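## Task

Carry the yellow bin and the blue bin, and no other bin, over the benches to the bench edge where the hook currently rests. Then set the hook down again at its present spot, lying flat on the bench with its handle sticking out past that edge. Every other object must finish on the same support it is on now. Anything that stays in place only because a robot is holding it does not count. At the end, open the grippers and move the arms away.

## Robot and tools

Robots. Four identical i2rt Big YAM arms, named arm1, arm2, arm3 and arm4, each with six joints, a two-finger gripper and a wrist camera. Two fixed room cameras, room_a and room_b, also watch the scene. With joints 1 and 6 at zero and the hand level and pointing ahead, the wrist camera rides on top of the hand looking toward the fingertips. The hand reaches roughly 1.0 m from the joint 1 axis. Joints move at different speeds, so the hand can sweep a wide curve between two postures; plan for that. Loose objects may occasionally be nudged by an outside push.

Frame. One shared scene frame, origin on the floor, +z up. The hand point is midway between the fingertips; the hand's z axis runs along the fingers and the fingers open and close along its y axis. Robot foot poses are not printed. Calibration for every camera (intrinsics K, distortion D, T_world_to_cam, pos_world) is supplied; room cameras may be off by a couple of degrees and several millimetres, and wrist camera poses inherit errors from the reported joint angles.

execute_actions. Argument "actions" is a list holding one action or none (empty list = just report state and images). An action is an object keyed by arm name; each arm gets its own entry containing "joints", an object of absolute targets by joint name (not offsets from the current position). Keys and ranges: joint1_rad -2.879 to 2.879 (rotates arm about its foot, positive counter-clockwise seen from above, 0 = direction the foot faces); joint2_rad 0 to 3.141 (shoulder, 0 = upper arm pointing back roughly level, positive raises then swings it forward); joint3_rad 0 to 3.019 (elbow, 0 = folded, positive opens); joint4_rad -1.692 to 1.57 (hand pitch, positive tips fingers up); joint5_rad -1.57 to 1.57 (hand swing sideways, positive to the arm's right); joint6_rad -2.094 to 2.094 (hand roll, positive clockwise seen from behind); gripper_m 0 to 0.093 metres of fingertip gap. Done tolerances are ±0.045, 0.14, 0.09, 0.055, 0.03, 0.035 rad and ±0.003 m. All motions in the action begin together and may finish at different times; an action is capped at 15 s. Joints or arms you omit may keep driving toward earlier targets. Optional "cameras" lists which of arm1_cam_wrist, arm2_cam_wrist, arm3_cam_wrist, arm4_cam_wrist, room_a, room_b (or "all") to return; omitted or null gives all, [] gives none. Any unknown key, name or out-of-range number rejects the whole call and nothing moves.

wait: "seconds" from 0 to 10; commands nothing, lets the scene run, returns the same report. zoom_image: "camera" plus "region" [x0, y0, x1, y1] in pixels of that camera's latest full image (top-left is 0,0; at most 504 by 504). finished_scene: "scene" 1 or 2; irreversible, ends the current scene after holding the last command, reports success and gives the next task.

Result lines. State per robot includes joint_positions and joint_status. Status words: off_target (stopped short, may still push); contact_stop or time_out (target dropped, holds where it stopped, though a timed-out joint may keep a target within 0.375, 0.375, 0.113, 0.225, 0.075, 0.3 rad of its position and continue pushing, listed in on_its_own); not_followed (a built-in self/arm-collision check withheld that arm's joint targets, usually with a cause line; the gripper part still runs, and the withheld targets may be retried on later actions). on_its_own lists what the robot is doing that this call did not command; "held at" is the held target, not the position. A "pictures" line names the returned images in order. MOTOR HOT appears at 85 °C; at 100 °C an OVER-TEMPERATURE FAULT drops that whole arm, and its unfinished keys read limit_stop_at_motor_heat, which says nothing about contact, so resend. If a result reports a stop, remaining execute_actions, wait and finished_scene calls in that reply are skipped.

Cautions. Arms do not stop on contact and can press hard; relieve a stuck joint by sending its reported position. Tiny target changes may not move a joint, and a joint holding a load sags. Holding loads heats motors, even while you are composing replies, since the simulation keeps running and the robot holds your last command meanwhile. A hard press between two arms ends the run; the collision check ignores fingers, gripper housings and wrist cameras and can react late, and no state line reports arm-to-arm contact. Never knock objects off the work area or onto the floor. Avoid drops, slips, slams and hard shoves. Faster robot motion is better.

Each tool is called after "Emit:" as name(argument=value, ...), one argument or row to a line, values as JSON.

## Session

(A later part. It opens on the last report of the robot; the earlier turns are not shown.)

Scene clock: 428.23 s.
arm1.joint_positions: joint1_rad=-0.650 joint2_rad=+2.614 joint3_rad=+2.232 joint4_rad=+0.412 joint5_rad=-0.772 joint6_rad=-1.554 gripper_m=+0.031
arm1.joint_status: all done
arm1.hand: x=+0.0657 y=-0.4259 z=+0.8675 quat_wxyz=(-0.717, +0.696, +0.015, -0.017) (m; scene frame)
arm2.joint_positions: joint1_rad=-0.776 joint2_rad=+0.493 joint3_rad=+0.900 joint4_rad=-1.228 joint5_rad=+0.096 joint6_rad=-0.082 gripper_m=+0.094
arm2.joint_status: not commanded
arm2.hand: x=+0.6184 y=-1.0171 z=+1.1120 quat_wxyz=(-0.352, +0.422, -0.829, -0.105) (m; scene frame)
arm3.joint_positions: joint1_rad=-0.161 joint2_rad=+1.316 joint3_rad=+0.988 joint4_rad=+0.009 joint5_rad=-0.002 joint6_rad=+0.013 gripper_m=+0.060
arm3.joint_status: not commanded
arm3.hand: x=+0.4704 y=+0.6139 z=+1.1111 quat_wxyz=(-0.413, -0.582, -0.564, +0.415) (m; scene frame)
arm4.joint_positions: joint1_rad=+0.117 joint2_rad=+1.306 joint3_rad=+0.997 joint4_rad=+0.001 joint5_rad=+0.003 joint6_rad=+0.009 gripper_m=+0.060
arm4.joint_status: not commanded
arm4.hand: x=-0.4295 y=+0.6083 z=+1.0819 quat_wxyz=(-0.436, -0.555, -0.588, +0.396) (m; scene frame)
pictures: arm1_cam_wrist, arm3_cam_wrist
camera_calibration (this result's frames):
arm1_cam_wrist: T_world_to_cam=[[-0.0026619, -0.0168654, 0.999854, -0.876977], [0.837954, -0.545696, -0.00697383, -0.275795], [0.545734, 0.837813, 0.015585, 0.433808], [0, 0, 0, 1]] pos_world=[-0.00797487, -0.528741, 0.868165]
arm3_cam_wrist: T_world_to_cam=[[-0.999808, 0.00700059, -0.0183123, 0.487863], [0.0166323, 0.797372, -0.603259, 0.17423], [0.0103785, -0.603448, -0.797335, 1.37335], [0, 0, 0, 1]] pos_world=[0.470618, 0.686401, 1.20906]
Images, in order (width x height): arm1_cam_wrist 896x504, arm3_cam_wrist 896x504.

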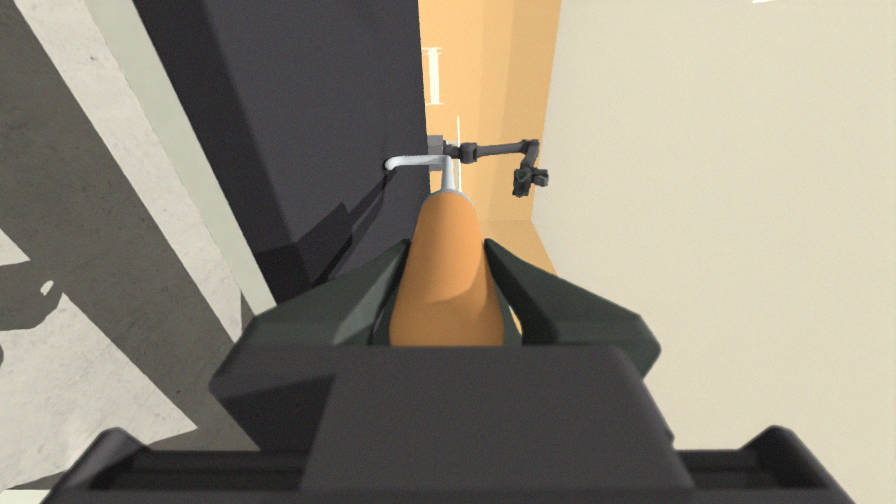

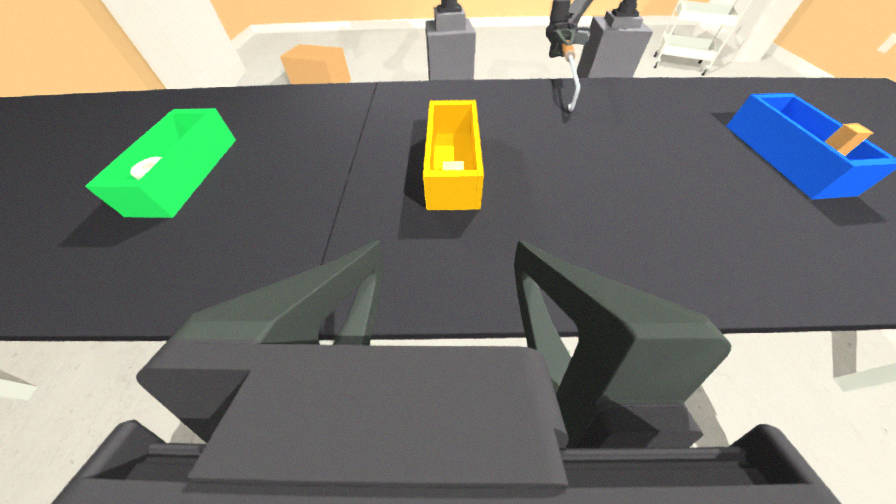

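Emit:
execute_actions(
  actions=[
    {"arm1":{"joints":{"joint1_rad":-0.35,"joint2_rad":2.10,"joint3_rad":1.56,"joint4_rad":0.575,"joint5_rad":-0.19}}},
  ],
  cameras=[],
)

Emit:
execute_actions(
  actions=[
    {"arm1":{"joints":{"joint1_rad":-0.012}}},
  ],
  cameras=["arm1_cam_wrist","arm4_cam_wrist","room_b"],
)

Scene clock: 448.23 s.
arm1.joint_positions: joint1_rad=-0.352 joint2_rad=+2.115 joint3_rad=+1.542 joint4_rad=+0.541 joint5_rad=-0.189 joint6_rad=-1.558 gripper_m=+0.031
arm1.joint_status: all done
arm1.hand: x=-0.1456 y=-0.4276 z=+0.9480 quat_wxyz=(-0.694, +0.710, -0.095, +0.074) (m; scene frame)
arm2.joint_positions: joint1_rad=-0.776 joint2_rad=+0.493 joint3_rad=+0.900 joint4_rad=-1.228 joint5_rad=+0.096 joint6_rad=-0.082 gripper_m=+0.094
arm2.joint_status: not commanded
arm2.hand: x=+0.6184 y=-1.0171 z=+1.1120 quat_wxyz=(-0.352, +0.422, -0.829, -0.105) (m; scene frame)
arm3.joint_positions: joint1_rad=-0.161 joint2_rad=+1.316 joint3_rad=+0.988 joint4_rad=+0.009 joint5_rad=-0.002 joint6_rad=+0.013 gripper_m=+0.060
arm3.joint_status: not commanded
arm3.hand: x=+0.4704 y=+0.6139 z=+1.1111 quat_wxyz=(-0.413, -0.582, -0.564, +0.415) (m; scene frame)
arm4.joint_positions: joint1_rad=+0.117 joint2_rad=+1.306 joint3_rad=+0.997 joint4_rad=+0.001 joint5_rad=+0.003 joint6_rad=+0.009 gripper_m=+0.060
arm4.joint_status: not commanded
arm4.hand: x=-0.4295 y=+0.6083 z=+1.0819 quat_wxyz=(-0.436, -0.555, -0.588, +0.396) (m; scene frame)
pictures: none
No camera images: the call's "cameras" was empty. Leave "cameras" out to get every camera's image.

Scene clock: 450.20 s.
arm1.joint_positions: joint1_rad=-0.015 joint2_rad=+2.115 joint3_rad=+1.542 joint4_rad=+0.541 joint5_rad=-0.189 joint6_rad=-1.565 gripper_m=+0.031
arm1.joint_status: all done
arm1.hand: x=-0.4201 y=-0.3656 z=+0.9505 quat_wxyz=(-0.698, +0.714, +0.028, -0.040) (m; scene frame)
arm2.joint_positions: joint1_rad=-0.776 joint2_rad=+0.493 joint3_rad=+0.900 joint4_rad=-1.228 joint5_rad=+0.096 joint6_rad=-0.082 gripper_m=+0.094
arm2.joint_status: not commanded
arm2.hand: x=+0.6184 y=-1.0171 z=+1.1120 quat_wxyz=(-0.352, +0.422, -0.829, -0.105) (m; scene frame)
arm3.joint_positions: joint1_rad=-0.161 joint2_rad=+1.316 joint3_rad=+0.988 joint4_rad=+0.009 joint5_rad=-0.002 joint6_rad=+0.013 gripper_m=+0.060
arm3.joint_status: not commanded
arm3.hand: x=+0.4704 y=+0.6139 z=+1.1111 quat_wxyz=(-0.413, -0.582, -0.564, +0.415) (m; scene frame)
arm4.joint_positions: joint1_rad=+0.117 joint2_rad=+1.306 joint3_rad=+0.997 joint4_rad=+0.001 joint5_rad=+0.003 joint6_rad=+0.009 gripper_m=+0.060
arm4.joint_status: not commanded
arm4.hand: x=-0.4295 y=+0.6083 z=+1.0819 quat_wxyz=(-0.436, -0.555, -0.588, +0.396) (m; scene frame)
pictures: arm1_cam_wrist, arm4_cam_wrist, room_b
camera_calibration (this result's frames):
arm1_cam_wrist: T_world_to_cam=[[0.00910185, 0.0367362, 0.999284, -0.93523], [0.865103, -0.501483, 0.0105561, 0.175711], [0.501511, 0.864387, -0.0363451, 0.687539], [0, 0, 0, 1]] pos_world=[-0.488304, -0.471827, 0.957694]
arm4_cam_wrist: T_world_to_cam=[[-0.998057, -0.0615755, -0.00947505, -0.379622], [-0.044401, 0.809721, -0.585133, 0.126882], [0.043702, -0.583576, -0.810882, 1.37123], [0, 0, 0, 1]] pos_world=[-0.433177, 0.674105, 1.18255]
Images, in order (width x height): arm1_cam_wrist 896x504, arm4_cam_wrist 896x504, room_b 896x504.

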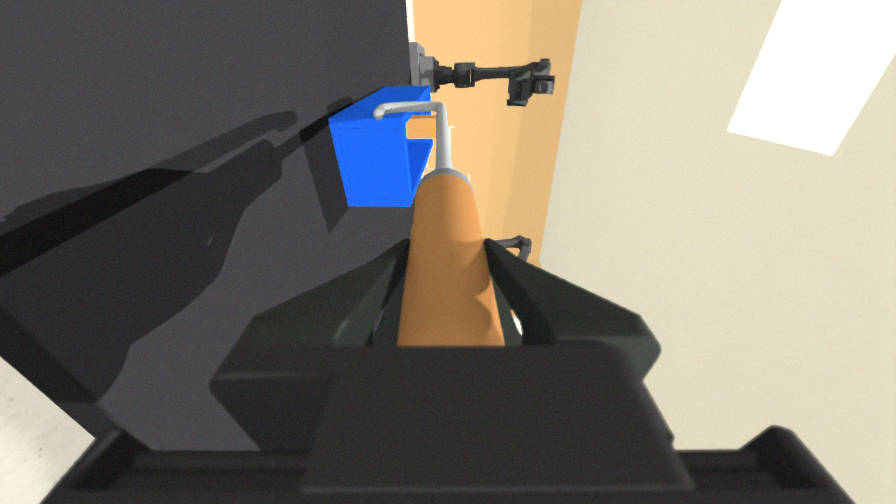

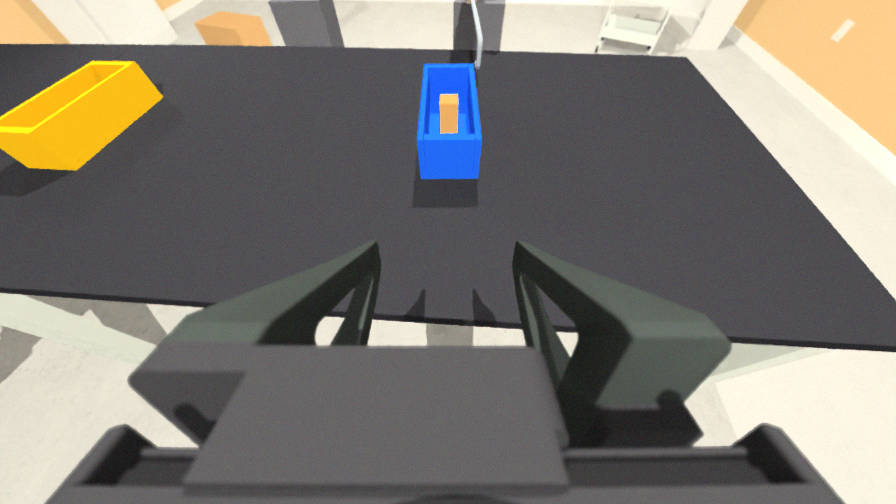

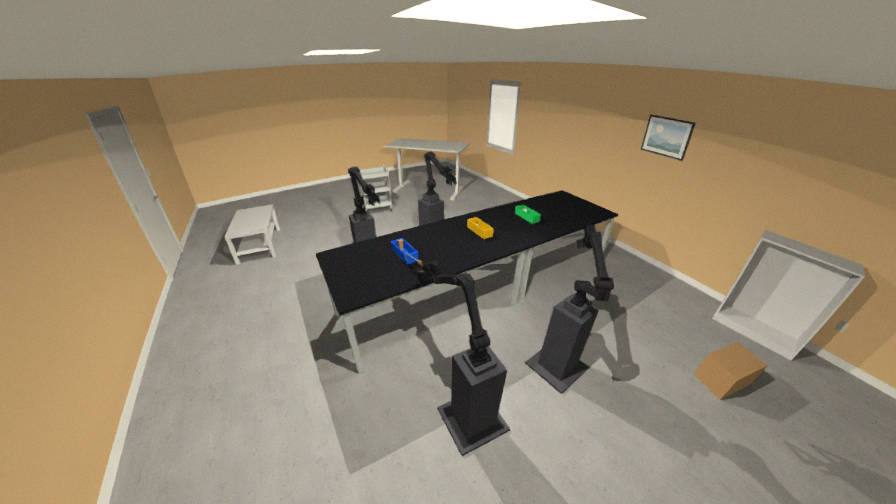

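Emit:
zoom_image(
  camera="arm1_cam_wrist",
  region=[300, 40, 520, 240],
)

Emit:
zoom_image(
  camera="arm4_cam_wrist",
  region=[380, 0, 560, 190],
)

Emit:
zoom_image(
  camera="room_b",
  region=[370, 220, 480, 310],
)

Region (300, 40, 520, 240) of arm1_cam_wrist's 896x504 image, scaled by 2.291, with more detail than that image has; it fills the top 458 rows of this view, and the rest is white.

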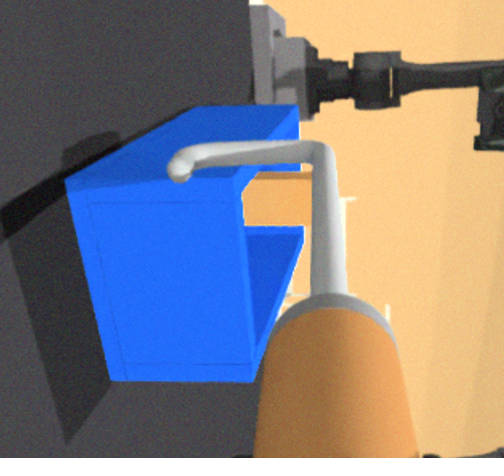

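Region (380, 0, 560, 190) of arm4_cam_wrist's 896x504 image, scaled by 2.653, with more detail than that image has; it fills the left 477 columns of this view, and the rest is white.

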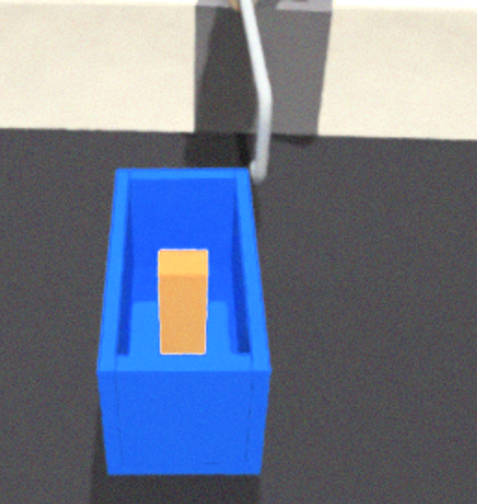

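Region (370, 220, 480, 310) of room_b's 896x504 image, scaled by 4.582, with more detail than that image has; it fills the top 412 rows of this view, and the rest is white.

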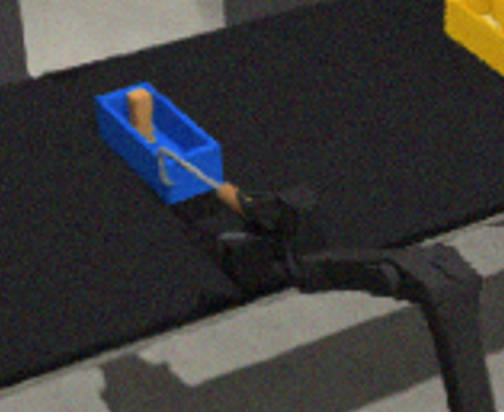

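Emit:
execute_actions(
  actions=[
    {"arm1":{"joints":{"joint3_rad":1.80,"joint4_rad":0.39}}},
  ],
  cameras=[],
)

Emit:
execute_actions(
  actions=[
    {"arm1":{"joints":{"joint5_rad":-0.06}}},
  ],
  cameras=["arm1_cam_wrist","arm4_cam_wrist","room_b"],
)

Scene clock: 474.87 s.
arm1.joint_positions: joint1_rad=-0.015 joint2_rad=+2.122 joint3_rad=+1.738 joint4_rad=+0.374 joint5_rad=-0.189 joint6_rad=-1.566 gripper_m=+0.031
arm1.joint_status: all done
arm1.hand: x=-0.4164 y=-0.3310 z=+1.0186 quat_wxyz=(-0.706, +0.707, +0.030, -0.039) (m; scene frame)
arm2.joint_positions: joint1_rad=-0.776 joint2_rad=+0.493 joint3_rad=+0.900 joint4_rad=-1.228 joint5_rad=+0.096 joint6_rad=-0.082 gripper_m=+0.094
arm2.joint_status: not commanded
arm2.hand: x=+0.6184 y=-1.0171 z=+1.1120 quat_wxyz=(-0.352, +0.422, -0.829, -0.105) (m; scene frame)
arm3.joint_positions: joint1_rad=-0.161 joint2_rad=+1.316 joint3_rad=+0.988 joint4_rad=+0.009 joint5_rad=-0.002 joint6_rad=+0.013 gripper_m=+0.060
arm3.joint_status: not commanded
arm3.hand: x=+0.4704 y=+0.6139 z=+1.1111 quat_wxyz=(-0.413, -0.582, -0.564, +0.415) (m; scene frame)
arm4.joint_positions: joint1_rad=+0.117 joint2_rad=+1.306 joint3_rad=+0.997 joint4_rad=+0.001 joint5_rad=+0.003 joint6_rad=+0.009 gripper_m=+0.060
arm4.joint_status: not commanded
arm4.hand: x=-0.4295 y=+0.6083 z=+1.0819 quat_wxyz=(-0.436, -0.555, -0.588, +0.396) (m; scene frame)
pictures: none
No camera images: the call's "cameras" was empty. Leave "cameras" out to get every camera's image.

Scene clock: 475.57 s.
arm1.joint_positions: joint1_rad=-0.015 joint2_rad=+2.122 joint3_rad=+1.738 joint4_rad=+0.374 joint5_rad=-0.060 joint6_rad=-1.566 gripper_m=+0.031
arm1.joint_status: all done
arm1.hand: x=-0.3947 y=-0.3302 z=+1.0184 quat_wxyz=(-0.707, +0.707, -0.016, +0.006) (m; scene frame)
arm2.joint_positions: joint1_rad=-0.776 joint2_rad=+0.493 joint3_rad=+0.900 joint4_rad=-1.228 joint5_rad=+0.096 joint6_rad=-0.082 gripper_m=+0.094
arm2.joint_status: not commanded
arm2.hand: x=+0.6184 y=-1.0171 z=+1.1120 quat_wxyz=(-0.352, +0.422, -0.829, -0.105) (m; scene frame)
arm3.joint_positions: joint1_rad=-0.161 joint2_rad=+1.316 joint3_rad=+0.988 joint4_rad=+0.009 joint5_rad=-0.002 joint6_rad=+0.013 gripper_m=+0.060
arm3.joint_status: not commanded
arm3.hand: x=+0.4704 y=+0.6139 z=+1.1111 quat_wxyz=(-0.413, -0.582, -0.564, +0.415) (m; scene frame)
arm4.joint_positions: joint1_rad=+0.117 joint2_rad=+1.306 joint3_rad=+0.997 joint4_rad=+0.001 joint5_rad=+0.003 joint6_rad=+0.009 gripper_m=+0.060
arm4.joint_status: not commanded
arm4.hand: x=-0.4295 y=+0.6083 z=+1.0819 quat_wxyz=(-0.436, -0.555, -0.588, +0.396) (m; scene frame)
pictures: arm1_cam_wrist, arm4_cam_wrist, room_b
camera_calibration (this result's frames):
arm1_cam_wrist: T_world_to_cam=[[0.00761097, 0.0144356, 0.999867, -1.01312], [0.793763, -0.608221, 0.00273909, 0.115233], [0.608179, 0.793637, -0.0160876, 0.644776], [0, 0, 0, 1]] pos_world=[-0.475896, -0.427006, 1.02304]
arm4_cam_wrist: T_world_to_cam=[[-0.998057, -0.0615755, -0.00947505, -0.379622], [-0.044401, 0.809721, -0.585133, 0.126882], [0.043702, -0.583576, -0.810882, 1.37123], [0, 0, 0, 1]] pos_world=[-0.433177, 0.674105, 1.18255]
Images, in order (width x height): arm1_cam_wrist 896x504, arm4_cam_wrist 896x504, room_b 896x504.

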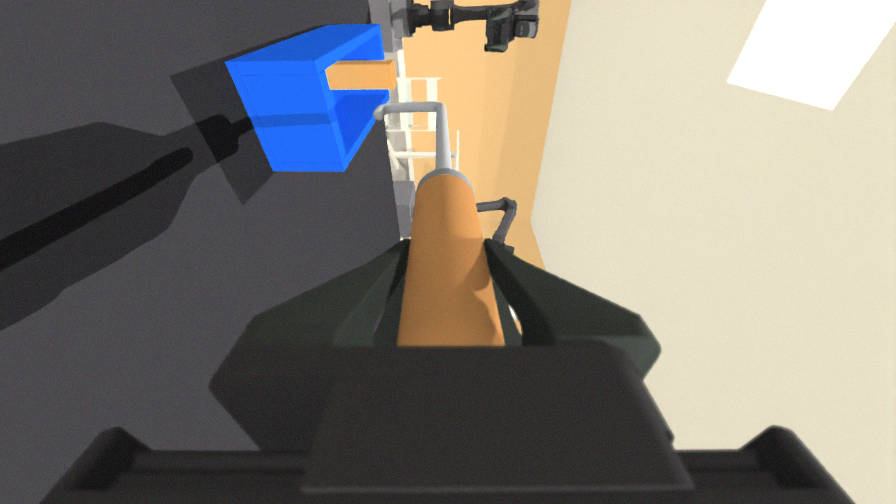

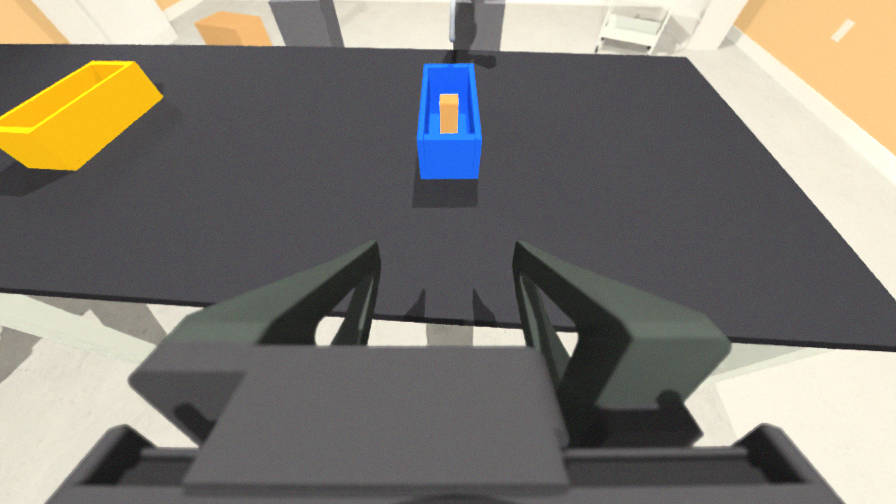

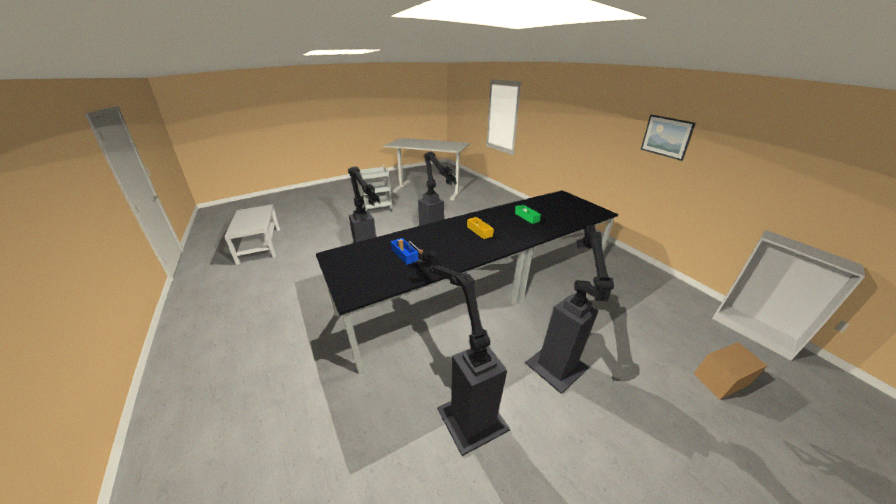

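Emit:
execute_actions(
  actions=[
    {"arm1":{"joints":{"joint2_rad":2.28,"joint3_rad":1.945,"joint4_rad":0.485}}},
  ],
  cameras=["arm1_cam_wrist"],
)

Scene clock: 493.57 s.
arm1.joint_positions: joint1_rad=-0.015 joint2_rad=+2.302 joint3_rad=+1.871 joint4_rad=+0.438 joint5_rad=-0.060 joint6_rad=-1.566 gripper_m=+0.031
arm1.joint_status: all done
arm1.hand: x=-0.3915 y=-0.2897 z=+0.9557 quat_wxyz=(-0.713, +0.701, -0.015, +0.007) (m; scene frame)
arm2.joint_positions: joint1_rad=-0.776 joint2_rad=+0.493 joint3_rad=+0.900 joint4_rad=-1.228 joint5_rad=+0.096 joint6_rad=-0.082 gripper_m=+0.094
arm2.joint_status: not commanded
arm2.hand: x=+0.6184 y=-1.0171 z=+1.1120 quat_wxyz=(-0.352, +0.422, -0.829, -0.105) (m; scene frame)
arm3.joint_positions: joint1_rad=-0.161 joint2_rad=+1.316 joint3_rad=+0.988 joint4_rad=+0.009 joint5_rad=-0.002 joint6_rad=+0.013 gripper_m=+0.060
arm3.joint_status: not commanded
arm3.hand: x=+0.4704 y=+0.6139 z=+1.1111 quat_wxyz=(-0.413, -0.582, -0.564, +0.415) (m; scene frame)
arm4.joint_positions: joint1_rad=+0.117 joint2_rad=+1.306 joint3_rad=+0.997 joint4_rad=+0.001 joint5_rad=+0.003 joint6_rad=+0.009 gripper_m=+0.060
arm4.joint_status: not commanded
arm4.hand: x=-0.4295 y=+0.6083 z=+1.0819 quat_wxyz=(-0.436, -0.555, -0.588, +0.396) (m; scene frame)
pictures: arm1_cam_wrist
camera_calibration (this result's frames):
arm1_cam_wrist: T_world_to_cam=[[0.00608153, -0.00227889, 0.999979, -0.956608], [0.793681, -0.608302, -0.00621319, 0.145996], [0.608304, 0.793702, -0.0018907, 0.596209], [0, 0, 0, 1]] pos_world=[-0.472732, -0.386583, 0.958622]
Images, in order (width x height): arm1_cam_wrist 896x504.

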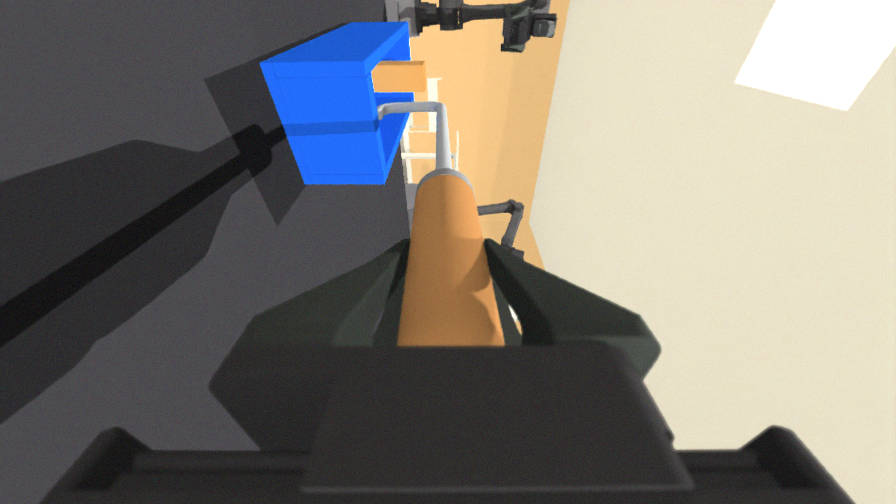

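Emit:
execute_actions(
  actions=[
    {"arm1":{"joints":{"joint2_rad":2.295,"joint3_rad":1.815}}},
  ],
  cameras=[],
)

Emit:
execute_actions(
  actions=[
    {"arm1":{"joints":{"joint2_rad":2.14,"joint3_rad":1.625}}},
  ],
  cameras=["arm1_cam_wrist","arm4_cam_wrist"],
)

Scene clock: 519.73 s.
arm1.joint_positions: joint1_rad=-0.015 joint2_rad=+2.306 joint3_rad=+1.799 joint4_rad=+0.445 joint5_rad=-0.060 joint6_rad=-1.566 gripper_m=+0.031
arm1.joint_status: all done
arm1.hand: x=-0.3929 y=-0.3018 z=+0.9120 quat_wxyz=(-0.688, +0.725, -0.017, +0.005) (m; scene frame)
arm2.joint_positions: joint1_rad=-0.776 joint2_rad=+0.493 joint3_rad=+0.900 joint4_rad=-1.228 joint5_rad=+0.096 joint6_rad=-0.082 gripper_m=+0.094
arm2.joint_status: not commanded
arm2.hand: x=+0.6184 y=-1.0171 z=+1.1120 quat_wxyz=(-0.352, +0.422, -0.829, -0.105) (m; scene frame)
arm3.joint_positions: joint1_rad=-0.161 joint2_rad=+1.316 joint3_rad=+0.988 joint4_rad=+0.009 joint5_rad=-0.002 joint6_rad=+0.013 gripper_m=+0.060
arm3.joint_status: not commanded
arm3.hand: x=+0.4704 y=+0.6139 z=+1.1111 quat_wxyz=(-0.413, -0.582, -0.564, +0.415) (m; scene frame)
arm4.joint_positions: joint1_rad=+0.117 joint2_rad=+1.306 joint3_rad=+0.997 joint4_rad=+0.001 joint5_rad=+0.003 joint6_rad=+0.009 gripper_m=+0.060
arm4.joint_status: not commanded
arm4.hand: x=-0.4295 y=+0.6083 z=+1.0819 quat_wxyz=(-0.436, -0.555, -0.588, +0.396) (m; scene frame)
pictures: none
No camera images: the call's "cameras" was empty. Leave "cameras" out to get every camera's image.

Scene clock: 520.67 s.
arm1.joint_positions: joint1_rad=-0.015 joint2_rad=+2.179 joint3_rad=+1.618 joint4_rad=+0.457 joint5_rad=-0.060 joint6_rad=-1.566 gripper_m=+0.031
arm1.joint_status: all done
arm1.hand: x=-0.3969 y=-0.3454 z=+0.9198 quat_wxyz=(-0.673, +0.740, -0.018, +0.004) (m; scene frame)
arm2.joint_positions: joint1_rad=-0.776 joint2_rad=+0.493 joint3_rad=+0.900 joint4_rad=-1.228 joint5_rad=+0.096 joint6_rad=-0.082 gripper_m=+0.094
arm2.joint_status: not commanded
arm2.hand: x=+0.6184 y=-1.0171 z=+1.1120 quat_wxyz=(-0.352, +0.422, -0.829, -0.105) (m; scene frame)
arm3.joint_positions: joint1_rad=-0.161 joint2_rad=+1.316 joint3_rad=+0.988 joint4_rad=+0.009 joint5_rad=-0.002 joint6_rad=+0.013 gripper_m=+0.060
arm3.joint_status: not commanded
arm3.hand: x=+0.4704 y=+0.6139 z=+1.1111 quat_wxyz=(-0.413, -0.582, -0.564, +0.415) (m; scene frame)
arm4.joint_positions: joint1_rad=+0.117 joint2_rad=+1.306 joint3_rad=+0.997 joint4_rad=+0.001 joint5_rad=+0.003 joint6_rad=+0.009 gripper_m=+0.060
arm4.joint_status: not commanded
arm4.hand: x=-0.4295 y=+0.6083 z=+1.0819 quat_wxyz=(-0.436, -0.555, -0.588, +0.396) (m; scene frame)
pictures: arm1_cam_wrist, arm4_cam_wrist
camera_calibration (this result's frames):
arm1_cam_wrist: T_world_to_cam=[[0.016134, 0.108056, 0.994014, -0.873201], [0.794477, -0.604988, 0.0528709, 0.0632859], [0.60708, 0.788868, -0.0956087, 0.727688], [0, 0, 0, 1]] pos_world=[-0.477955, -0.441408, 0.934201]
arm4_cam_wrist: T_world_to_cam=[[-0.998057, -0.0615755, -0.00947505, -0.379622], [-0.044401, 0.809721, -0.585133, 0.126882], [0.043702, -0.583576, -0.810882, 1.37123], [0, 0, 0, 1]] pos_world=[-0.433177, 0.674105, 1.18255]
Images, in order (width x height): arm1_cam_wrist 896x504, arm4_cam_wrist 896x504.

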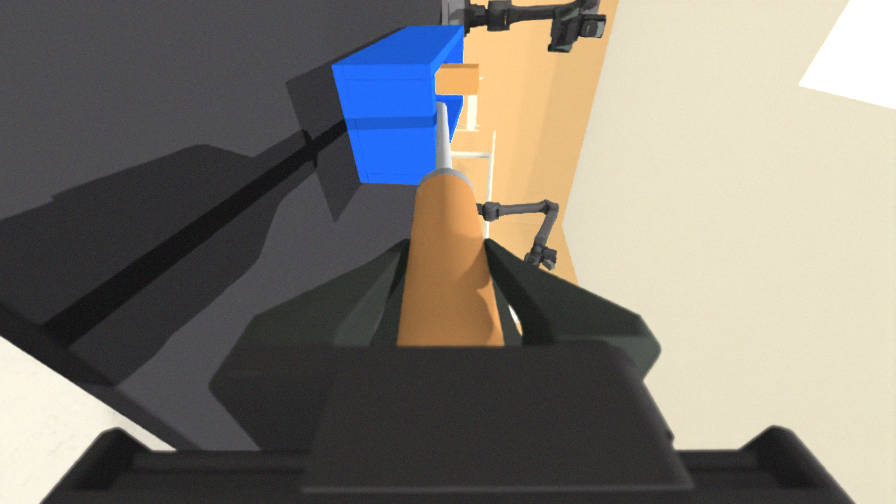

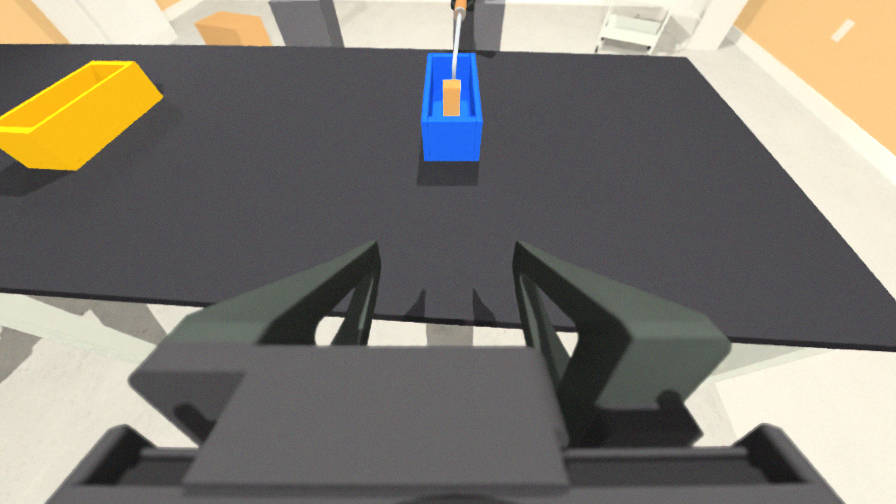

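Emit:
execute_actions(
  actions=[
    {"arm1":{"joints":{"joint2_rad":1.80,"joint3_rad":1.225}}},
  ],
  cameras=["arm1_cam_wrist","arm4_cam_wrist"],
)

Scene clock: 526.07 s.
arm1.joint_positions: joint1_rad=-0.015 joint2_rad=+1.820 joint3_rad=+1.217 joint4_rad=+0.457 joint5_rad=-0.060 joint6_rad=-1.566 gripper_m=+0.031
arm1.joint_status: all done
arm1.hand: x=-0.4077 y=-0.4682 z=+0.9735 quat_wxyz=(-0.657, +0.754, -0.019, +0.003) (m; scene frame)
arm2.joint_positions: joint1_rad=-0.776 joint2_rad=+0.493 joint3_rad=+0.900 joint4_rad=-1.228 joint5_rad=+0.096 joint6_rad=-0.082 gripper_m=+0.094
arm2.joint_status: not commanded
arm2.hand: x=+0.6184 y=-1.0171 z=+1.1120 quat_wxyz=(-0.352, +0.422, -0.829, -0.105) (m; scene frame)
arm3.joint_positions: joint1_rad=-0.161 joint2_rad=+1.316 joint3_rad=+0.988 joint4_rad=+0.009 joint5_rad=-0.002 joint6_rad=+0.013 gripper_m=+0.060
arm3.joint_status: not commanded
arm3.hand: x=+0.4704 y=+0.6139 z=+1.1111 quat_wxyz=(-0.413, -0.582, -0.564, +0.415) (m; scene frame)
arm4.joint_positions: joint1_rad=+0.117 joint2_rad=+1.306 joint3_rad=+0.997 joint4_rad=+0.001 joint5_rad=+0.003 joint6_rad=+0.009 gripper_m=+0.060
arm4.joint_status: not commanded
arm4.hand: x=-0.4295 y=+0.6083 z=+1.0819 quat_wxyz=(-0.436, -0.555, -0.588, +0.396) (m; scene frame)
pictures: arm1_cam_wrist, arm4_cam_wrist
camera_calibration (this result's frames):
arm1_cam_wrist: T_world_to_cam=[[0.0198823, 0.14949, 0.988563, -0.886874], [0.794932, -0.602038, 0.0750522, -0.0252901], [0.606373, 0.784348, -0.130804, 0.868099], [0, 0, 0, 1]] pos_world=[-0.488654, -0.563539, 0.99218]
arm4_cam_wrist: T_world_to_cam=[[-0.998057, -0.0615755, -0.00947505, -0.379622], [-0.044401, 0.809721, -0.585133, 0.126882], [0.043702, -0.583576, -0.810882, 1.37123], [0, 0, 0, 1]] pos_world=[-0.433177, 0.674105, 1.18255]
Images, in order (width x height): arm1_cam_wrist 896x504, arm4_cam_wrist 896x504.

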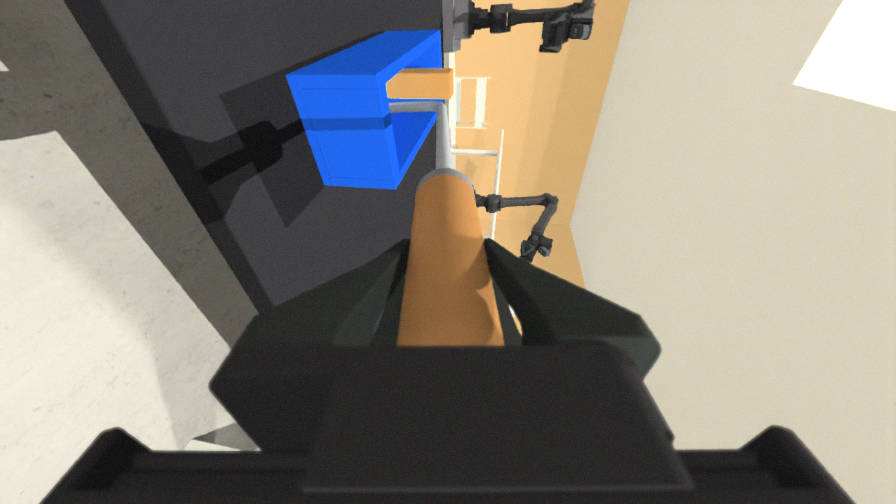

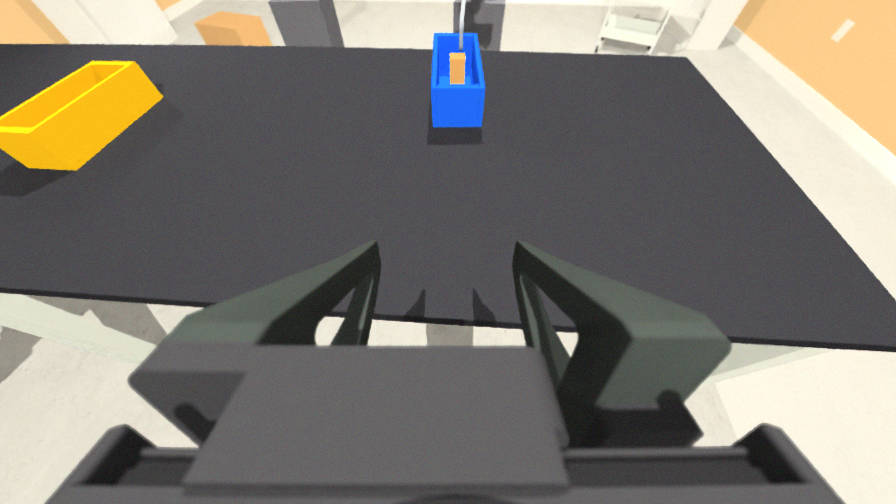

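Emit:
execute_actions(
  actions=[
    {"arm1":{"joints":{"joint2_rad":1.505,"joint3_rad":0.895,"joint4_rad":0.39}}},
  ],
  cameras=["arm1_cam_wrist","arm4_cam_wrist","room_b"],
)

Scene clock: 539.33 s.
arm1.joint_positions: joint1_rad=-0.015 joint2_rad=+1.528 joint3_rad=+0.888 joint4_rad=+0.378 joint5_rad=-0.060 joint6_rad=-1.566 gripper_m=+0.031
arm1.joint_status: all done
arm1.hand: x=-0.4188 y=-0.5892 z=+0.9646 quat_wxyz=(-0.612, +0.790, -0.022, -0.001) (m; scene frame)
arm2.joint_positions: joint1_rad=-0.776 joint2_rad=+0.493 joint3_rad=+0.900 joint4_rad=-1.228 joint5_rad=+0.096 joint6_rad=-0.082 gripper_m=+0.094
arm2.joint_status: not commanded
arm2.hand: x=+0.6184 y=-1.0171 z=+1.1120 quat_wxyz=(-0.352, +0.422, -0.829, -0.105) (m; scene frame)
arm3.joint_positions: joint1_rad=-0.161 joint2_rad=+1.316 joint3_rad=+0.988 joint4_rad=+0.009 joint5_rad=-0.002 joint6_rad=+0.013 gripper_m=+0.060
arm3.joint_status: not commanded
arm3.hand: x=+0.4704 y=+0.6139 z=+1.1111 quat_wxyz=(-0.413, -0.582, -0.564, +0.415) (m; scene frame)
arm4.joint_positions: joint1_rad=+0.117 joint2_rad=+1.306 joint3_rad=+0.997 joint4_rad=+0.001 joint5_rad=+0.003 joint6_rad=+0.009 gripper_m=+0.060
arm4.joint_status: not commanded
arm4.hand: x=-0.4295 y=+0.6083 z=+1.0819 quat_wxyz=(-0.436, -0.555, -0.588, +0.396) (m; scene frame)
pictures: arm1_cam_wrist, arm4_cam_wrist, room_b
camera_calibration (this result's frames):
arm1_cam_wrist: T_world_to_cam=[[0.0299879, 0.262045, 0.96459, -0.766121], [0.796614, -0.589155, 0.135287, -0.13842], [0.603744, 0.764348, -0.226416, 1.04796], [0, 0, 0, 1]] pos_world=[-0.499459, -0.6818, 0.994994]
arm4_cam_wrist: T_world_to_cam=[[-0.998057, -0.0615755, -0.00947505, -0.379622], [-0.044401, 0.809721, -0.585133, 0.126882], [0.043702, -0.583576, -0.810882, 1.37123], [0, 0, 0, 1]] pos_world=[-0.433177, 0.674105, 1.18255]
Images, in order (width x height): arm1_cam_wrist 896x504, arm4_cam_wrist 896x504, room_b 896x504.

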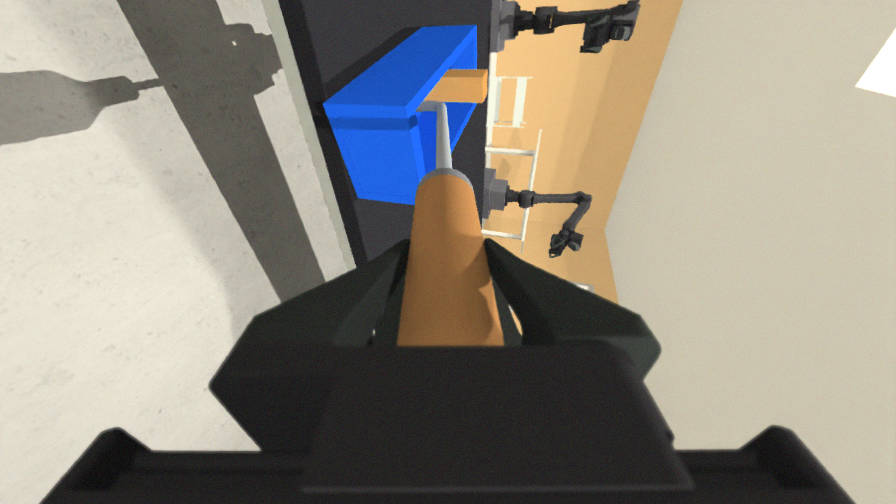

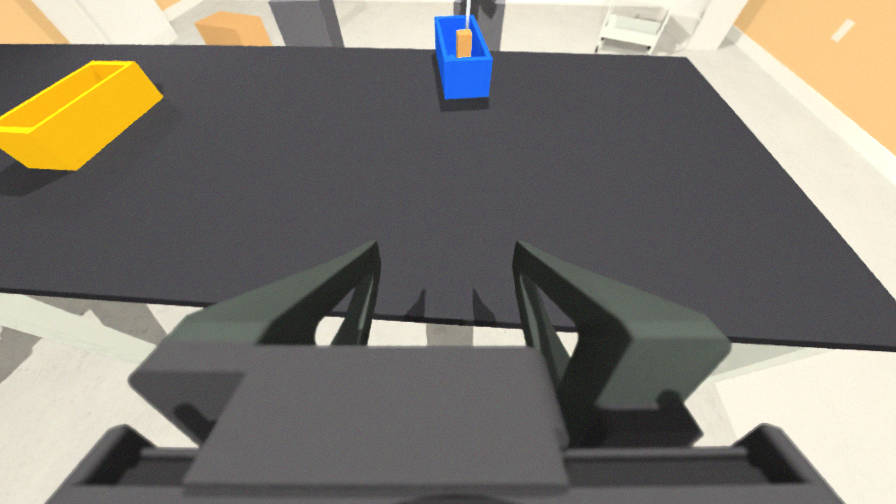

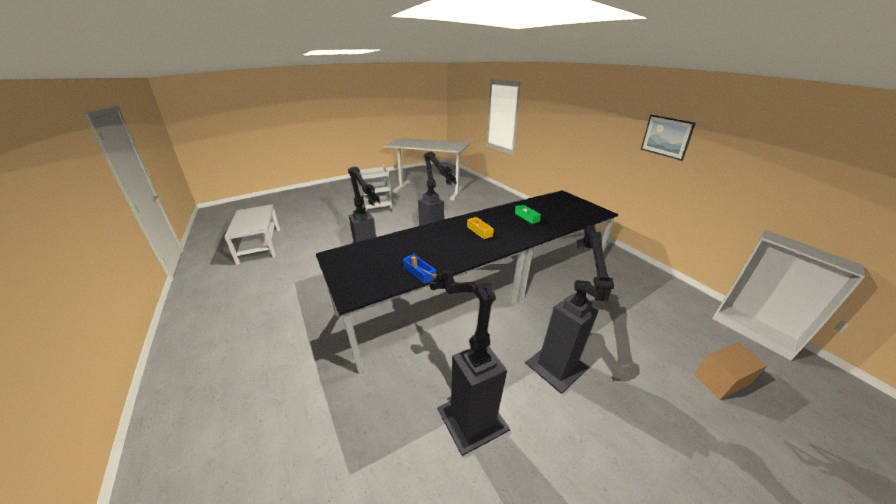

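Emit:
zoom_image(
  camera="arm1_cam_wrist",
  region=[250, 0, 520, 270],
)

Emit:
zoom_image(
  camera="room_b",
  region=[370, 230, 490, 320],
)

Region (250, 0, 520, 270) of arm1_cam_wrist's 896x504 image, scaled by 1.867, with more detail than that image has.

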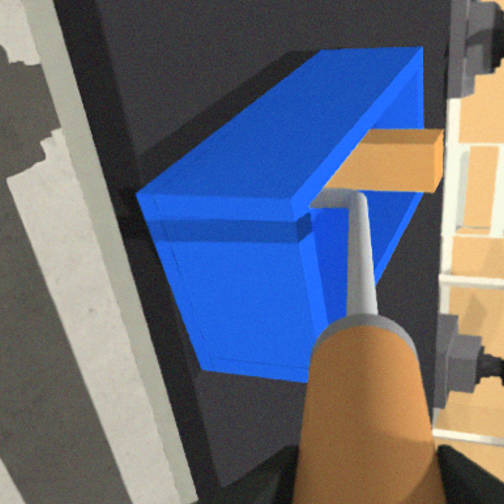

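Region (370, 230, 490, 320) of room_b's 896x504 image, scaled by 4.200, with more detail than that image has; it fills the top 378 rows of this view, and the rest is white.

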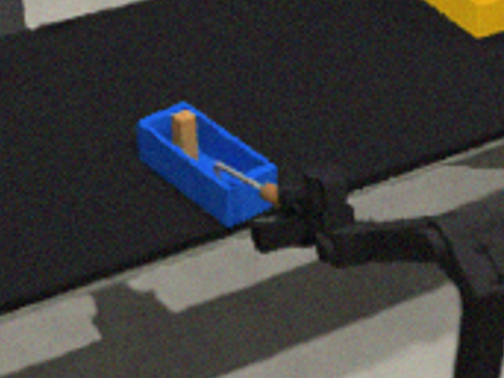

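Emit:
execute_actions(
  actions=[
    {"arm1":{"joints":{"joint3_rad":0.98,"joint4_rad":0.62}},"arm2":{"joints":{"joint1_rad":-0.3,"joint2_rad":1.5,"joint3_rad":1.0,"joint4_rad":0.5,"joint5_rad":0,"joint6_rad":0}}},
  ],
  cameras=["arm1_cam_wrist"],
)

Scene clock: 571.70 s.
arm1.joint_positions: joint1_rad=-0.015 joint2_rad=+1.528 joint3_rad=+0.907 joint4_rad=+0.569 joint5_rad=-0.060 joint6_rad=-1.566 gripper_m=+0.031
arm1.joint_status: all done
arm1.hand: x=-0.4173 y=-0.5776 z=+1.0209 quat_wxyz=(-0.691, +0.722, -0.017, +0.005) (m; scene frame)
arm2.joint_positions: joint1_rad=-0.298 joint2_rad=+1.489 joint3_rad=+0.969 joint4_rad=+0.473 joint5_rad=+0.003 joint6_rad=-0.013 gripper_m=+0.094
arm2.joint_status: all done
arm2.hand: x=+0.5802 y=-0.5692 z=+1.0828 quat_wxyz=(-0.536, +0.462, -0.557, -0.435) (m; scene frame)
arm3.joint_positions: joint1_rad=-0.161 joint2_rad=+1.316 joint3_rad=+0.988 joint4_rad=+0.009 joint5_rad=-0.002 joint6_rad=+0.013 gripper_m=+0.060
arm3.joint_status: not commanded
arm3.hand: x=+0.4704 y=+0.6139 z=+1.1111 quat_wxyz=(-0.413, -0.582, -0.564, +0.415) (m; scene frame)
arm4.joint_positions: joint1_rad=+0.117 joint2_rad=+1.306 joint3_rad=+0.997 joint4_rad=+0.001 joint5_rad=+0.003 joint6_rad=+0.009 gripper_m=+0.060
arm4.joint_status: not commanded
arm4.hand: x=-0.4295 y=+0.6083 z=+1.0819 quat_wxyz=(-0.436, -0.555, -0.588, +0.396) (m; scene frame)
pictures: arm1_cam_wrist
camera_calibration (this result's frames):
arm1_cam_wrist: T_world_to_cam=[[0.0115254, 0.0573318, 0.998289, -0.983832], [0.794037, -0.607326, 0.0257115, -0.0401057], [0.607761, 0.792381, -0.0525232, 0.891223], [0, 0, 0, 1]] pos_world=[-0.498466, -0.674141, 1.02999]
Images, in order (width x height): arm1_cam_wrist 896x504.

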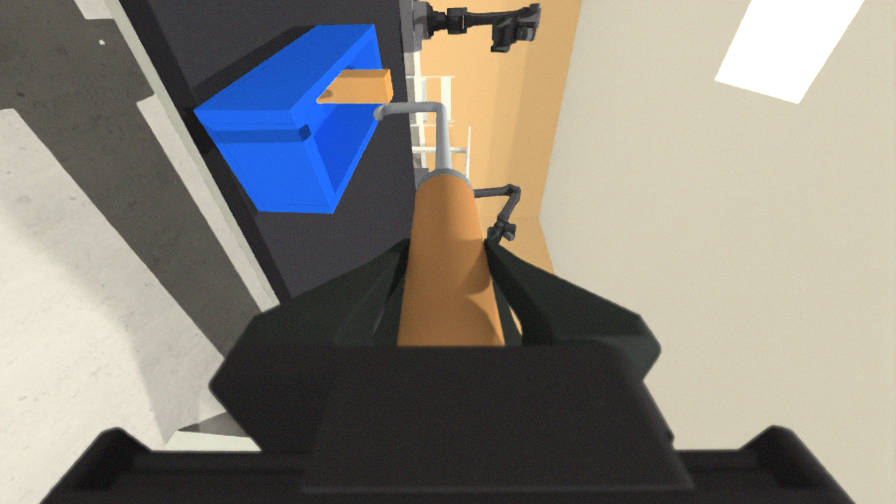

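Emit:
execute_actions(
  actions=[
    {"arm1":{"joints":{"joint1_rad":-0.66,"joint2_rad":2.42,"joint3_rad":2.28,"joint5_rad":-0.775}}},
  ],
  cameras=[],
)

Emit:
execute_actions(
  actions=[
    {"arm1":{"joints":{"joint2_rad":2.61,"joint4_rad":0.43,"joint6_rad":0.0}}},
  ],
  cameras=["arm1_cam_wrist","arm3_cam_wrist"],
)

Scene clock: 577.57 s.
arm1.joint_positions: joint1_rad=-0.656 joint2_rad=+2.441 joint3_rad=+2.216 joint4_rad=+0.585 joint5_rad=-0.782 joint6_rad=-1.567 gripper_m=+0.031
arm1.joint_status: all done
arm1.hand: x=+0.0547 y=-0.4473 z=+1.0482 quat_wxyz=(-0.791, +0.601, +0.100, +0.066) (m; scene frame)
arm2.joint_positions: joint1_rad=-0.298 joint2_rad=+1.489 joint3_rad=+0.969 joint4_rad=+0.473 joint5_rad=+0.003 joint6_rad=-0.013 gripper_m=+0.094
arm2.joint_status: not commanded
arm2.hand: x=+0.5802 y=-0.5692 z=+1.0828 quat_wxyz=(-0.536, +0.462, -0.557, -0.435) (m; scene frame)
arm3.joint_positions: joint1_rad=-0.161 joint2_rad=+1.316 joint3_rad=+0.988 joint4_rad=+0.009 joint5_rad=-0.002 joint6_rad=+0.013 gripper_m=+0.060
arm3.joint_status: not commanded
arm3.hand: x=+0.4704 y=+0.6139 z=+1.1111 quat_wxyz=(-0.413, -0.582, -0.564, +0.415) (m; scene frame)
arm4.joint_positions: joint1_rad=+0.117 joint2_rad=+1.306 joint3_rad=+0.997 joint4_rad=+0.001 joint5_rad=+0.003 joint6_rad=+0.009 gripper_m=+0.060
arm4.joint_status: not commanded
arm4.hand: x=-0.4295 y=+0.6083 z=+1.0819 quat_wxyz=(-0.436, -0.555, -0.588, +0.396) (m; scene frame)
pictures: none
No camera images: the call's "cameras" was empty. Leave "cameras" out to get every camera's image.

Scene clock: 579.73 s.
arm1.joint_positions: joint1_rad=-0.660 joint2_rad=+2.641 joint3_rad=+2.232 joint4_rad=+0.422 joint5_rad=-0.773 joint6_rad=-0.008 gripper_m=+0.031
arm1.joint_status: all done
arm1.hand: x=+0.0730 y=-0.4315 z=+0.8449 quat_wxyz=(-0.498, +0.507, -0.484, -0.511) (m; scene frame)
arm2.joint_positions: joint1_rad=-0.298 joint2_rad=+1.489 joint3_rad=+0.969 joint4_rad=+0.473 joint5_rad=+0.003 joint6_rad=-0.013 gripper_m=+0.094
arm2.joint_status: not commanded
arm2.hand: x=+0.5802 y=-0.5692 z=+1.0828 quat_wxyz=(-0.536, +0.462, -0.557, -0.435) (m; scene frame)
arm3.joint_positions: joint1_rad=-0.161 joint2_rad=+1.316 joint3_rad=+0.988 joint4_rad=+0.009 joint5_rad=-0.002 joint6_rad=+0.013 gripper_m=+0.060
arm3.joint_status: not commanded
arm3.hand: x=+0.4704 y=+0.6139 z=+1.1111 quat_wxyz=(-0.413, -0.582, -0.564, +0.415) (m; scene frame)
arm4.joint_positions: joint1_rad=+0.117 joint2_rad=+1.306 joint3_rad=+0.997 joint4_rad=+0.001 joint5_rad=+0.003 joint6_rad=+0.009 gripper_m=+0.060
arm4.joint_status: not commanded
arm4.hand: x=-0.4295 y=+0.6083 z=+1.0819 quat_wxyz=(-0.436, -0.555, -0.588, +0.396) (m; scene frame)
pictures: arm1_cam_wrist, arm3_cam_wrist
camera_calibration (this result's frames):
arm1_cam_wrist: T_world_to_cam=[[0.998635, 0.0495315, 0.0165651, -0.0681004], [0.0417769, -0.567212, -0.822511, 0.452758], [-0.0313443, 0.822081, -0.568508, 0.96372], [0, 0, 0, 1]] pos_world=[0.0792997, -0.532073, 0.921409]
arm3_cam_wrist: T_world_to_cam=[[-0.999808, 0.00700059, -0.0183123, 0.487863], [0.0166323, 0.797372, -0.603259, 0.17423], [0.0103785, -0.603448, -0.797335, 1.37335], [0, 0, 0, 1]] pos_world=[0.470618, 0.686401, 1.20906]
Images, in order (width x height): arm1_cam_wrist 896x504, arm3_cam_wrist 896x504.

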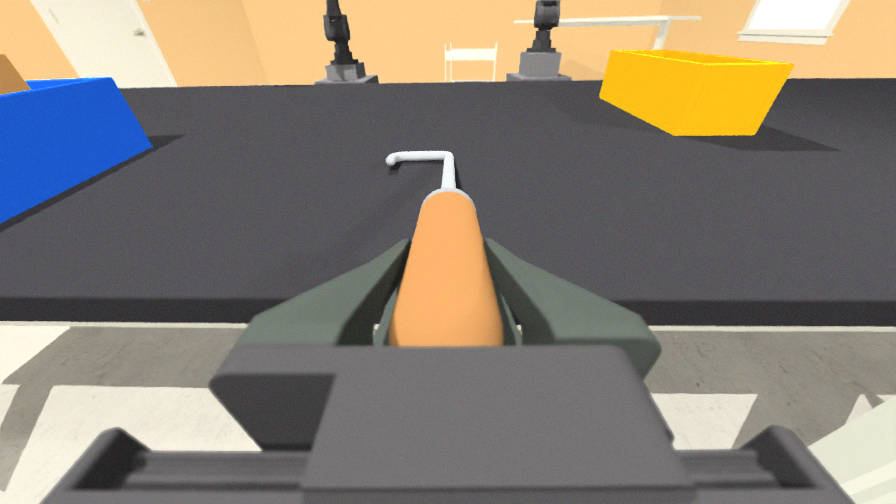

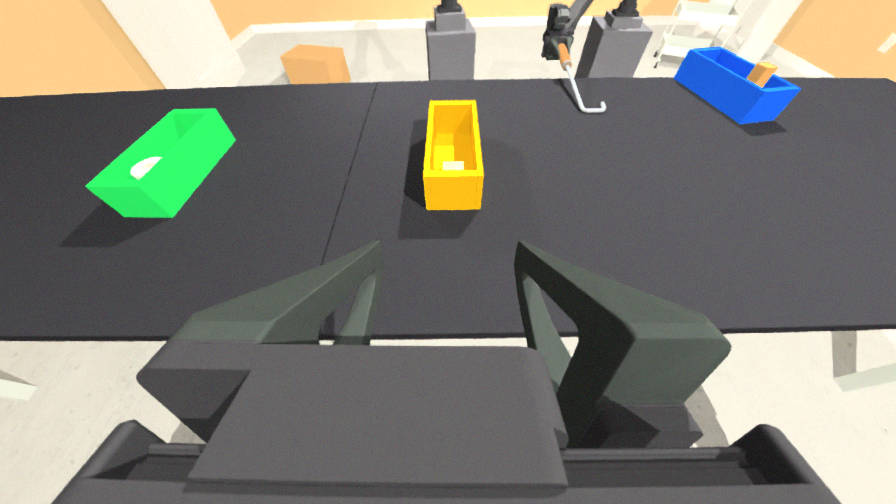

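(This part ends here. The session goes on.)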